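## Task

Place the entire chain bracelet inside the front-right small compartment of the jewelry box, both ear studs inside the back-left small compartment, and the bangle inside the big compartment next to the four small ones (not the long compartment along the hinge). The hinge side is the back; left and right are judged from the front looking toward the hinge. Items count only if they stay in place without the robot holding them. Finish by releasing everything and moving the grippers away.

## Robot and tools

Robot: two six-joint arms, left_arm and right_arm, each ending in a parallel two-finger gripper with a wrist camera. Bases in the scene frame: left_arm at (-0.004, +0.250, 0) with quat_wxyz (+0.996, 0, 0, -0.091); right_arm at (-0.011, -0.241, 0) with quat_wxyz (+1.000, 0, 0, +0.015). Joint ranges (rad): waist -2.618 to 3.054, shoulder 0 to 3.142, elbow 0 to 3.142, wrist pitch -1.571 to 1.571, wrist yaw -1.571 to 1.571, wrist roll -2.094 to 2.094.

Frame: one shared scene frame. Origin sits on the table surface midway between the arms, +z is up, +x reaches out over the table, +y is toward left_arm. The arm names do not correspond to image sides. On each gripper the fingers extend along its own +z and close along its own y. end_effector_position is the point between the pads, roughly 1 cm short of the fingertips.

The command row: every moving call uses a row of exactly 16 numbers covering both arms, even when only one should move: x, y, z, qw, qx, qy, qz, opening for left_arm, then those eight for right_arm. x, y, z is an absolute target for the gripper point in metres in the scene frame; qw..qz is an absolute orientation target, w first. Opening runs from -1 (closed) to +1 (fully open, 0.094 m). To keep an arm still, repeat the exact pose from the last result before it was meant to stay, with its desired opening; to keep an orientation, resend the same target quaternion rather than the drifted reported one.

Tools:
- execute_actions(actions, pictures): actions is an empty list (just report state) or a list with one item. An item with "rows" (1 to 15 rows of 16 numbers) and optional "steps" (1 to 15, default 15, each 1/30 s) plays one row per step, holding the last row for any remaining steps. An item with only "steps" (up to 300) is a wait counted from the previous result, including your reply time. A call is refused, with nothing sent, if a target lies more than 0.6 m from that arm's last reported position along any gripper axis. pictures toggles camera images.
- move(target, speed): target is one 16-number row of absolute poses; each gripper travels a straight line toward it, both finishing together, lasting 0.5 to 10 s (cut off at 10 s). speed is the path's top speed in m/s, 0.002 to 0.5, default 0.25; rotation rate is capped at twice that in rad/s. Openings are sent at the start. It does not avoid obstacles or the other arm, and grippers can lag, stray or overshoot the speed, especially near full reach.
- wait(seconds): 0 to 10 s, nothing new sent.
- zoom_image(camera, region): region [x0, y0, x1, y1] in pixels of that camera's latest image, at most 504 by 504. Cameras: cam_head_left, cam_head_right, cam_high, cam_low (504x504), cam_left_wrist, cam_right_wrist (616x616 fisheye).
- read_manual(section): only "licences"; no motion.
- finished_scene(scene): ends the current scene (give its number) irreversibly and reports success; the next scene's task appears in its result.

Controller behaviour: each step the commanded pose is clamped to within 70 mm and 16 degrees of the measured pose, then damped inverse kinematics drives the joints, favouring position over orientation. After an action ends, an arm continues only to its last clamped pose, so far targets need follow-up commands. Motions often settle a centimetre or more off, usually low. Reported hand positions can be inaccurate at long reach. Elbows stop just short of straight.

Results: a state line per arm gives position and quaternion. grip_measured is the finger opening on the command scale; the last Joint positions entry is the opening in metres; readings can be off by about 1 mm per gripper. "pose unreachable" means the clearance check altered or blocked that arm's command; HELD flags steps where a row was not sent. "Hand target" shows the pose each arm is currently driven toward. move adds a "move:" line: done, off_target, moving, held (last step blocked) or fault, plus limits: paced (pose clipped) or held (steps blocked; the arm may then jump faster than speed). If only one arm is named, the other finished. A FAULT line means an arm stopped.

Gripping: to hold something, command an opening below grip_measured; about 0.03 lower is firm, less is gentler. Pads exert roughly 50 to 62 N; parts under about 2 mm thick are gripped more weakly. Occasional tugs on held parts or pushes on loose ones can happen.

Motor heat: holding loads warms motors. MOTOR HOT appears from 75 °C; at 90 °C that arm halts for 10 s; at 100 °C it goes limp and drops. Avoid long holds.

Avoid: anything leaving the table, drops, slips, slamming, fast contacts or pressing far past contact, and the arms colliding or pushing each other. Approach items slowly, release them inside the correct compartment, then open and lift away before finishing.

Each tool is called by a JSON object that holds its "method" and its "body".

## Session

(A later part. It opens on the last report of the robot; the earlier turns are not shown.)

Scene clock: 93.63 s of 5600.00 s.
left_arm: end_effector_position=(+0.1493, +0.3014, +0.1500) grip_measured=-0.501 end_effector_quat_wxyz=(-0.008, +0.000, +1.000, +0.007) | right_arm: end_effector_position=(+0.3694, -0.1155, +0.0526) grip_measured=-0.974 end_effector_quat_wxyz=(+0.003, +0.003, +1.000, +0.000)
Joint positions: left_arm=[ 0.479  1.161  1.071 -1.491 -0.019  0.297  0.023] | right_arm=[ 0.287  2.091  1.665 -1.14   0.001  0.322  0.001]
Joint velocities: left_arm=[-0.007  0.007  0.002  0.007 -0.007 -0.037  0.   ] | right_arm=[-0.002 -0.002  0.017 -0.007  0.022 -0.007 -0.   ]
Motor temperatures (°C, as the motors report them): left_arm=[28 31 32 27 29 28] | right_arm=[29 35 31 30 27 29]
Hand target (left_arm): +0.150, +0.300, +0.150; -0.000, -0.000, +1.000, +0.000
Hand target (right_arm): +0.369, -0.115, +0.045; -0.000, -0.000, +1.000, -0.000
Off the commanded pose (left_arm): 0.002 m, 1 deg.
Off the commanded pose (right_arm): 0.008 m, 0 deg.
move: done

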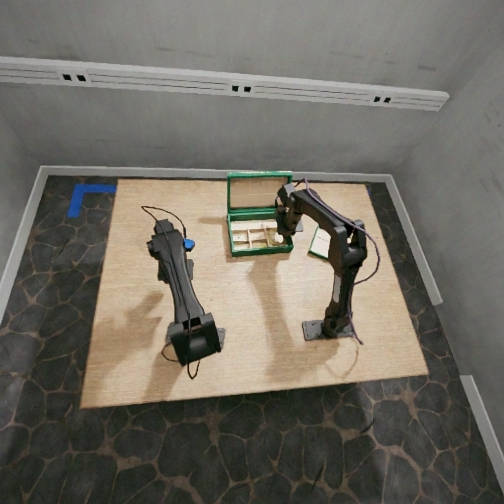

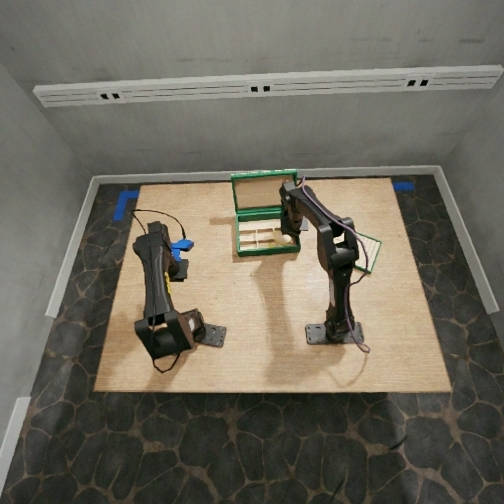

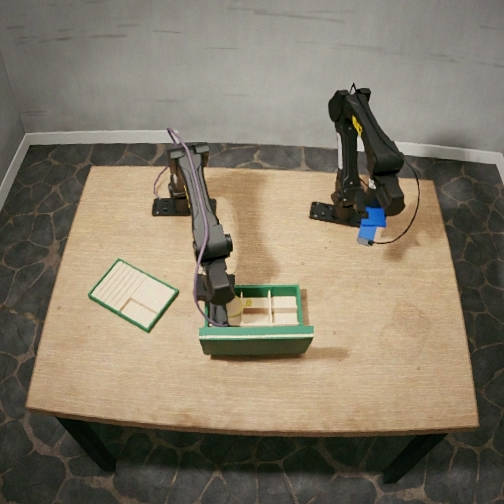

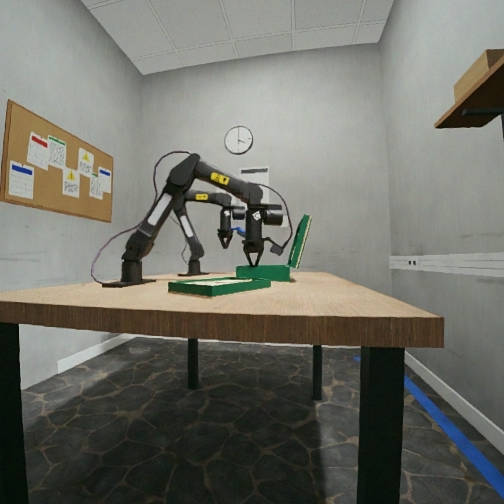

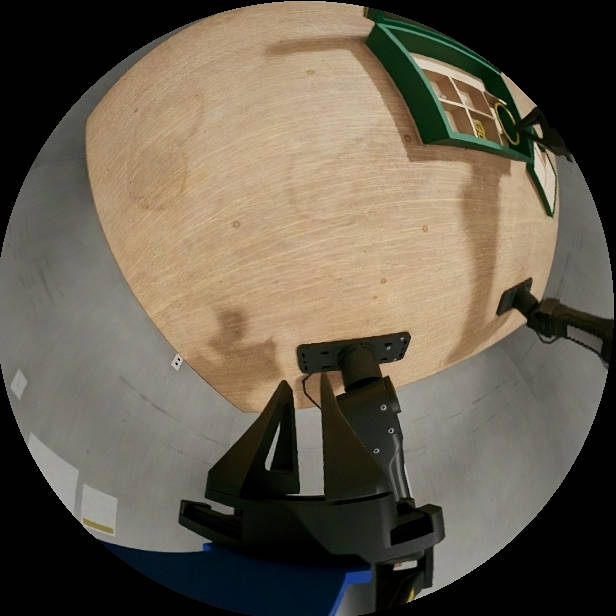

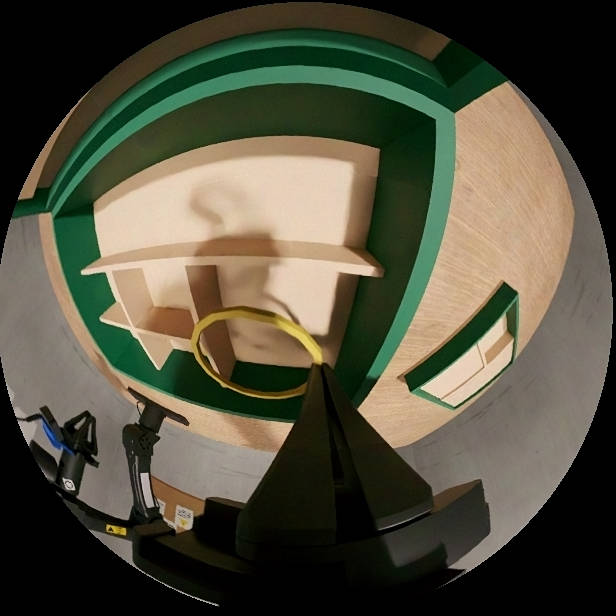

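Close to the divider; shift -y.

{"method": "move", "body": {"target": [0.15,0.3,0.15,0,0,1,0,-0.5,0.37,-0.128,0.045,0,0,1,0,-0.99], "speed": 0.04}}

{"method": "move", "body": {"target": [0.15,0.3,0.15,0,0,1,0,-0.5,0.37,-0.128,0.028,0,0,1,0,-0.99], "speed": 0.03}}

{"method": "move", "body": {"target": [0.15,0.3,0.15,0,0,1,0,-0.5,0.37,-0.128,0.028,0,0,1,0,-0.85]}}

{"method": "move", "body": {"target": [0.15,0.3,0.15,0,0,1,0,-0.5,0.36,-0.125,0.14,0,0,1,0,-0.85], "speed": 0.1}}

Scene clock: 95.80 s of 5600.00 s.
left_arm: end_effector_position=(+0.1493, +0.3014, +0.1500) grip_measured=-0.501 end_effector_quat_wxyz=(-0.008, +0.000, +1.000, +0.007) | right_arm: end_effector_position=(+0.3682, -0.1257, +0.0475) grip_measured=-0.974 end_effector_quat_wxyz=(-0.004, -0.000, +1.000, -0.002)
Joint positions: left_arm=[ 0.479  1.161  1.071 -1.491 -0.019  0.297  0.023] | right_arm=[ 0.264  2.091  1.644 -1.132  0.001  0.293  0.001]
Joint velocities: left_arm=[-0.002 -0.007 -0.022 -0.037 -0.022 -0.007  0.001] | right_arm=[-0.002  0.002 -0.012  0.081 -0.037 -0.022  0.001]
Motor temperatures (°C, as the motors report them): left_arm=[28 31 32 27 29 28] | right_arm=[29 36 31 30 27 29]
Hand target (left_arm): +0.150, +0.300, +0.150; -0.000, -0.000, +1.000, +0.000
Hand target (right_arm): +0.370, -0.128, +0.045; -0.000, +0.000, +1.000, -0.000
Off the commanded pose (left_arm): 0.002 m, 1 deg.
Off the commanded pose (right_arm): 0.004 m, 0 deg.
move: done

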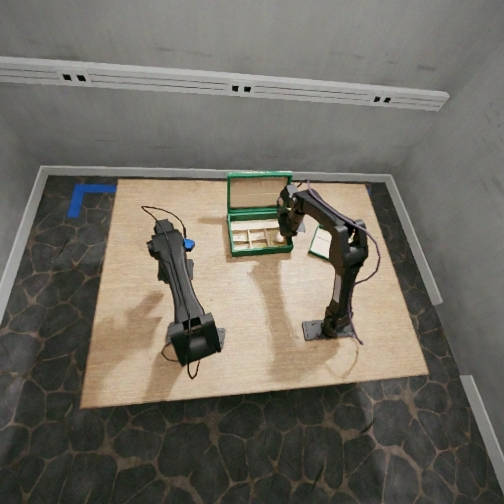

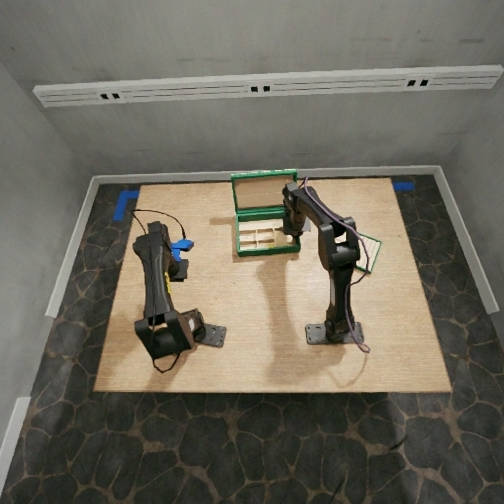

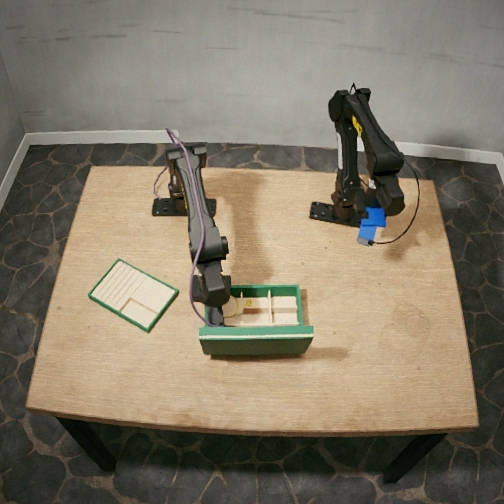

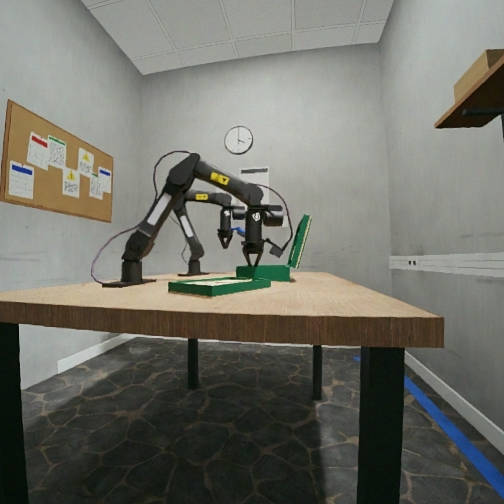

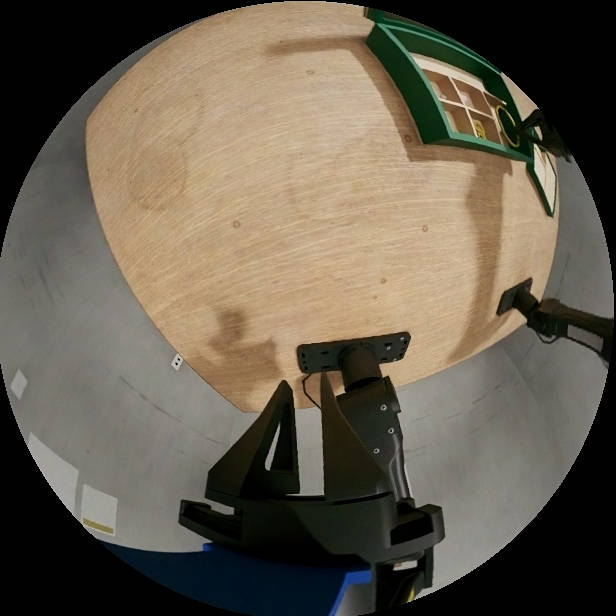

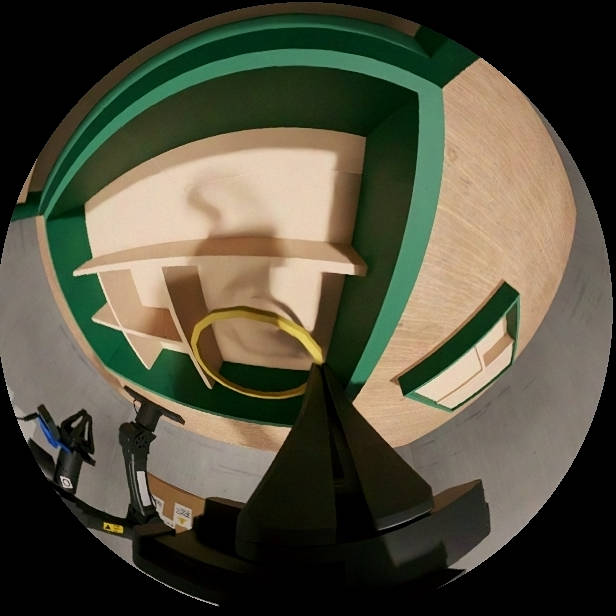

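Scene clock: 96.83 s of 5600.00 s.
left_arm: end_effector_position=(+0.1493, +0.3014, +0.1500) grip_measured=-0.501 end_effector_quat_wxyz=(-0.008, +0.000, +1.000, +0.007) | right_arm: end_effector_position=(+0.3696, -0.1253, +0.0366) grip_measured=-0.974 end_effector_quat_wxyz=(+0.004, -0.001, +1.000, +0.001)
Joint positions: left_arm=[ 0.479  1.161  1.071 -1.491 -0.019  0.297  0.023] | right_arm=[ 0.264  2.091  1.6   -1.072  0.001  0.292  0.001]
Joint velocities: left_arm=[-0.012 -0.007  0.007  0.007  0.022  0.007  0.   ] | right_arm=[-0.012 -0.002 -0.002 -0.022 -0.022 -0.154 -0.001]
Motor temperatures (°C, as the motors report them): left_arm=[28 31 32 27 29 28] | right_arm=[29 36 31 30 27 29]
Hand target (left_arm): +0.150, +0.300, +0.150; -0.000, -0.000, +1.000, +0.000
Hand target (right_arm): +0.370, -0.128, +0.028; -0.000, +0.000, +1.000, +0.000
Off the commanded pose (left_arm): 0.002 m, 1 deg.
Off the commanded pose (right_arm): 0.009 m, 0 deg.
move: done

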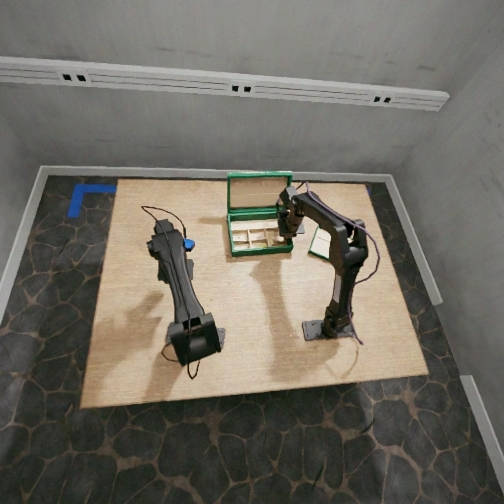

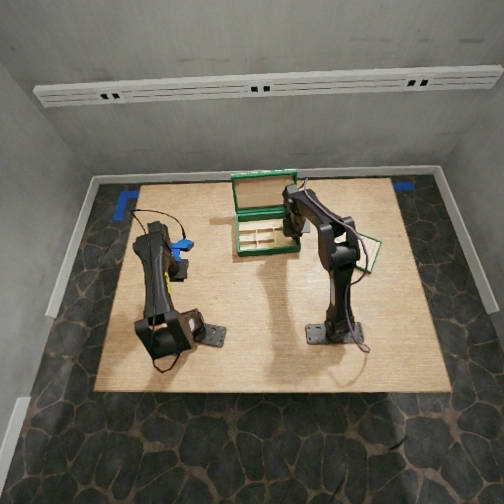

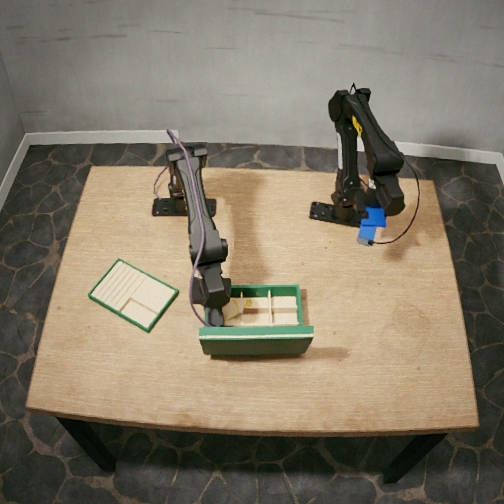

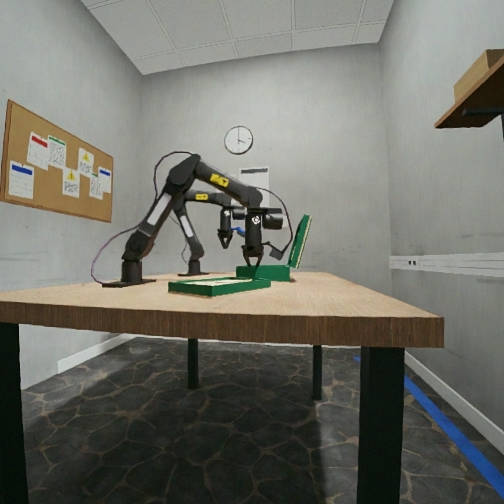

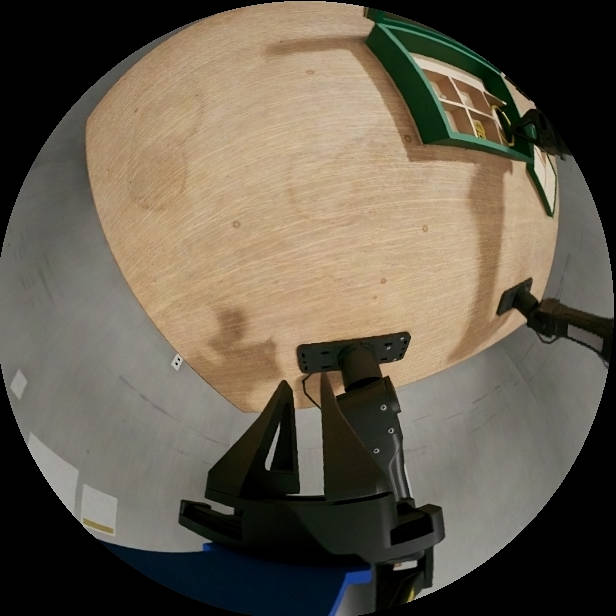

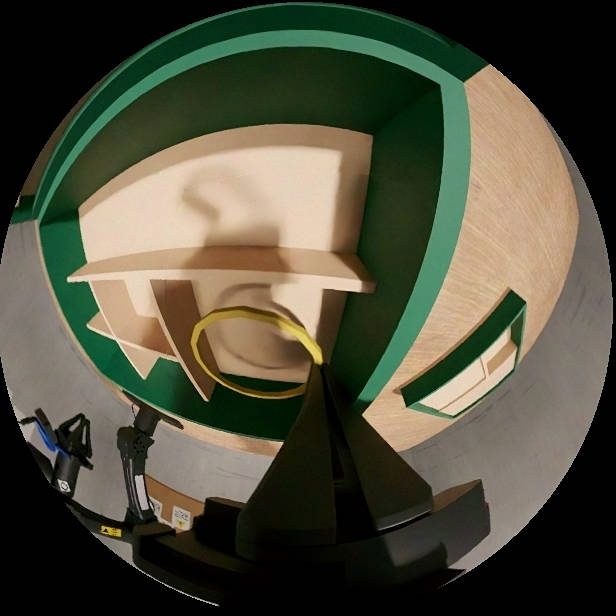

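Scene clock: 97.53 s of 5600.00 s.
left_arm: end_effector_position=(+0.1493, +0.3014, +0.1500) grip_measured=-0.501 end_effector_quat_wxyz=(-0.008, +0.000, +1.000, +0.007) | right_arm: end_effector_position=(+0.3697, -0.1240, +0.0366) grip_measured=-0.852 end_effector_quat_wxyz=(+0.004, -0.001, +1.000, +0.004)
Joint positions: left_arm=[ 0.479  1.161  1.071 -1.491 -0.019  0.297  0.023] | right_arm=[ 0.264  2.091  1.6   -1.07  -0.006  0.291  0.007]
Joint velocities: left_arm=[ 0.002  0.007  0.002 -0.066 -0.022 -0.037 -0.   ] | right_arm=[-0.012 -0.002 -0.002 -0.051 -0.037  0.022 -0.   ]
Motor temperatures (°C, as the motors report them): left_arm=[28 31 32 27 29 28] | right_arm=[29 36 31 30 27 29]
Hand target (left_arm): +0.150, +0.300, +0.150; -0.000, -0.000, +1.000, +0.000
Hand target (right_arm): +0.370, -0.128, +0.028; -0.000, -0.000, +1.000, +0.000
Off the commanded pose (left_arm): 0.002 m, 1 deg.
Off the commanded pose (right_arm): 0.010 m, 1 deg.
move: done

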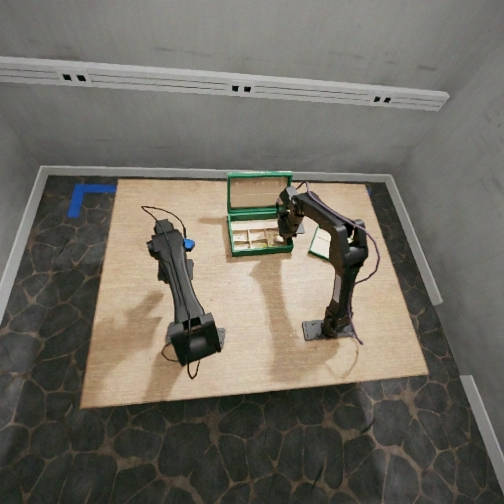

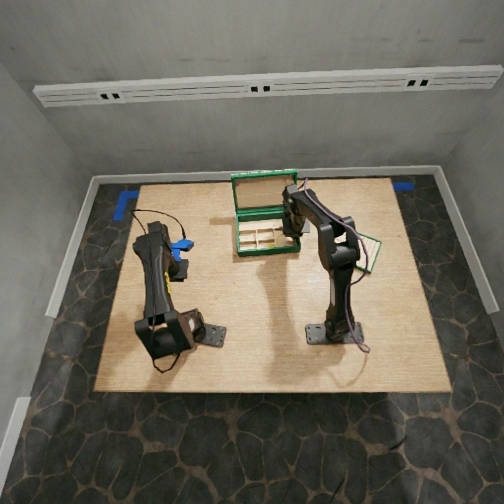

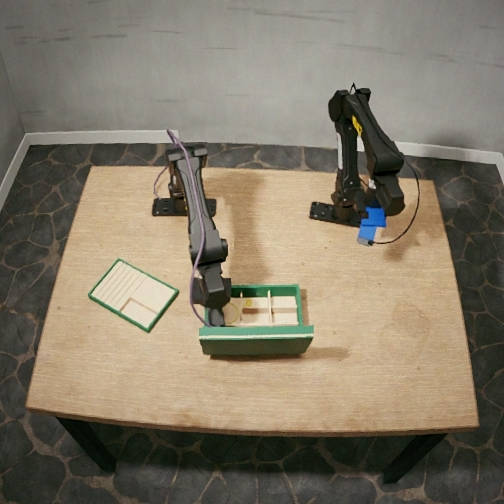

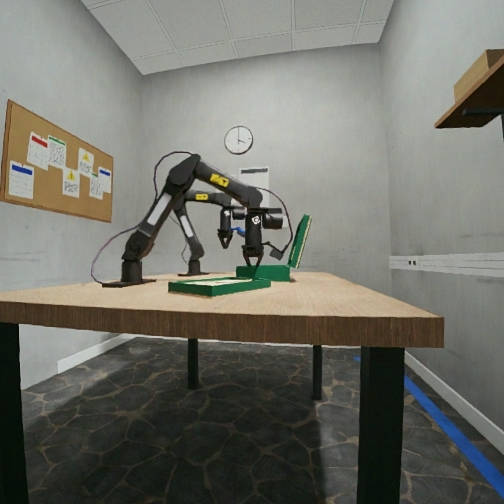

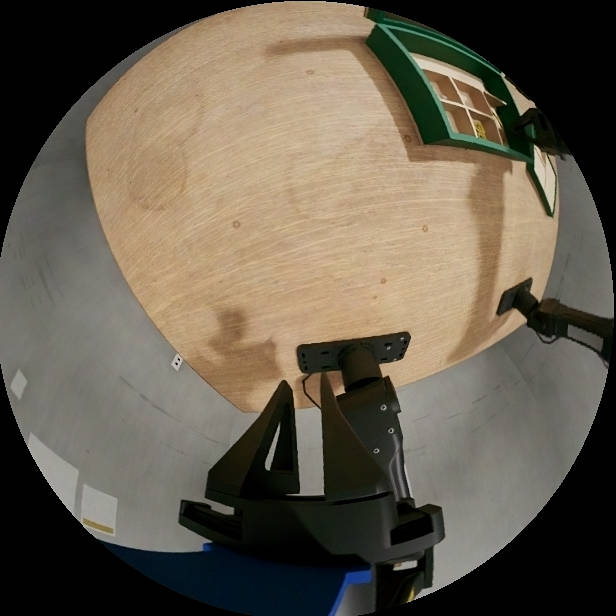

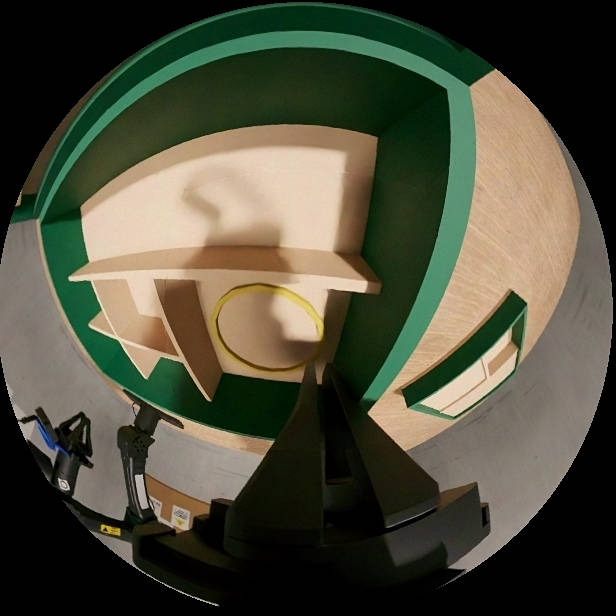

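Scene clock: 99.17 s of 5600.00 s.
left_arm: end_effector_position=(+0.1493, +0.3014, +0.1500) grip_measured=-0.501 end_effector_quat_wxyz=(-0.008, +0.000, +1.000, +0.007) | right_arm: end_effector_position=(+0.3633, -0.1258, +0.1305) grip_measured=-0.852 end_effector_quat_wxyz=(-0.005, +0.001, +1.000, +0.002)
Joint positions: left_arm=[ 0.479  1.161  1.071 -1.491 -0.019  0.297  0.023] | right_arm=[ 0.264  2.053  1.919 -1.444 -0.006  0.296  0.007]
Joint velocities: left_arm=[-0.022  0.007 -0.007 -0.037  0.022 -0.051  0.001] | right_arm=[-0.012  0.002 -0.007  0.007 -0.007 -0.066  0.   ]
Motor temperatures (°C, as the motors report them): left_arm=[28 31 32 27 29 28] | right_arm=[29 36 31 30 27 29]
Hand target (left_arm): +0.150, +0.300, +0.150; -0.000, -0.000, +1.000, +0.000
Hand target (right_arm): +0.361, -0.125, +0.140; +0.000, +0.000, +1.000, -0.000
Off the commanded pose (left_arm): 0.002 m, 1 deg.
Off the commanded pose (right_arm): 0.010 m, 1 deg.
move: done

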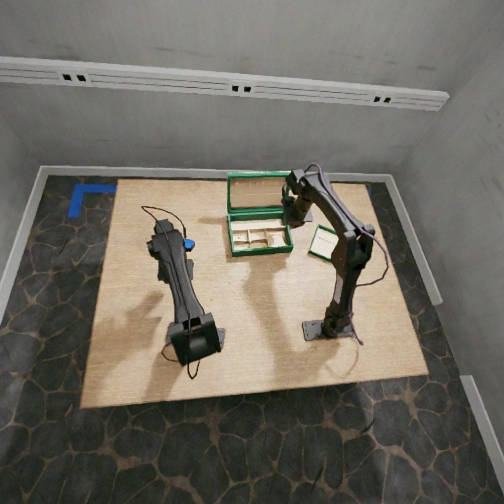

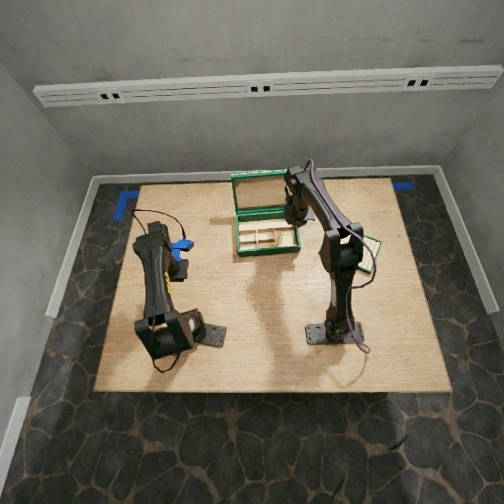

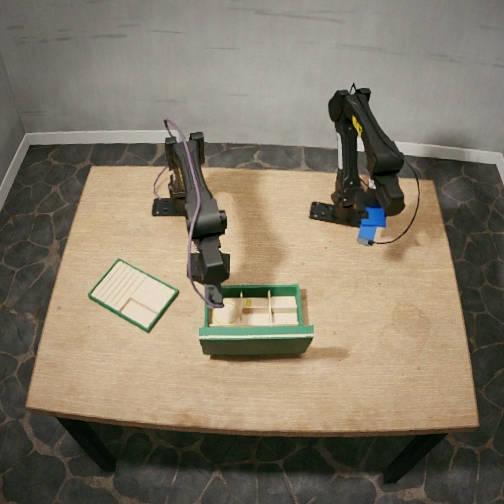

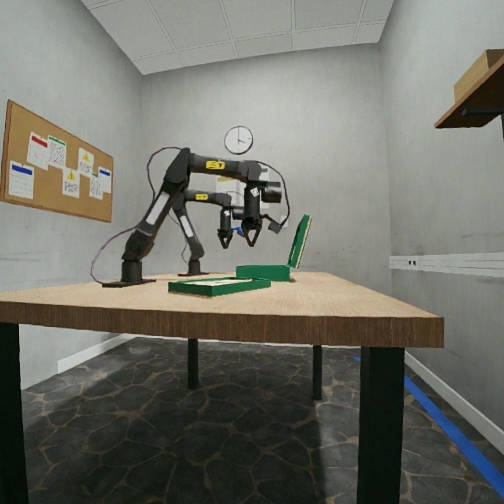

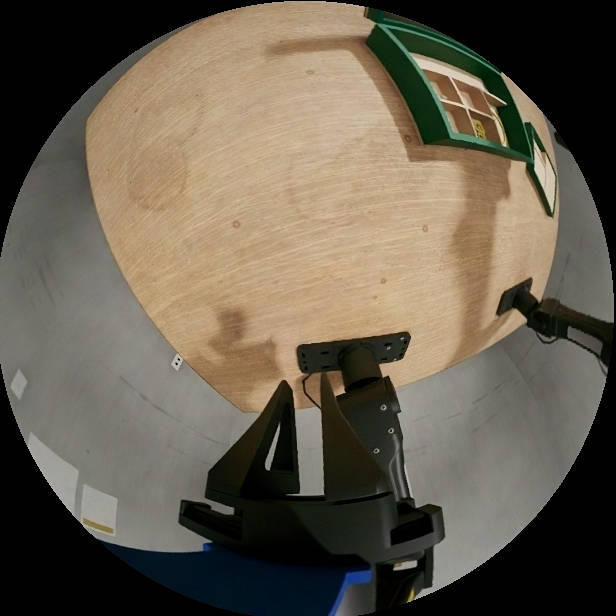

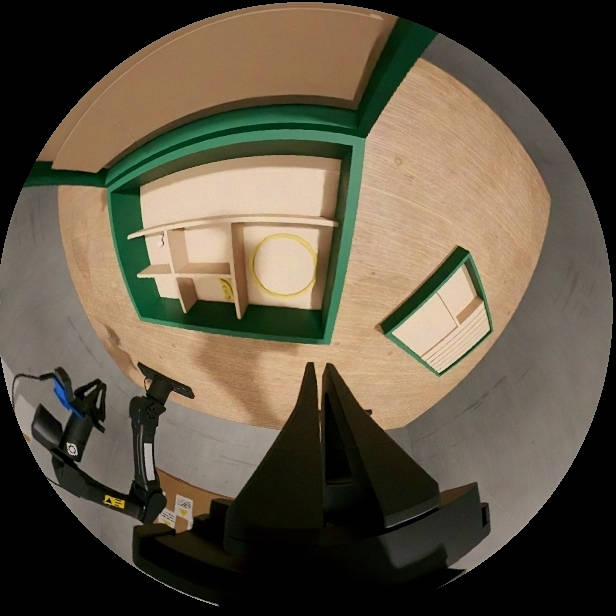

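{"method": "finished_scene", "body": {"scene": 1}}

The scene is finished: the task was done.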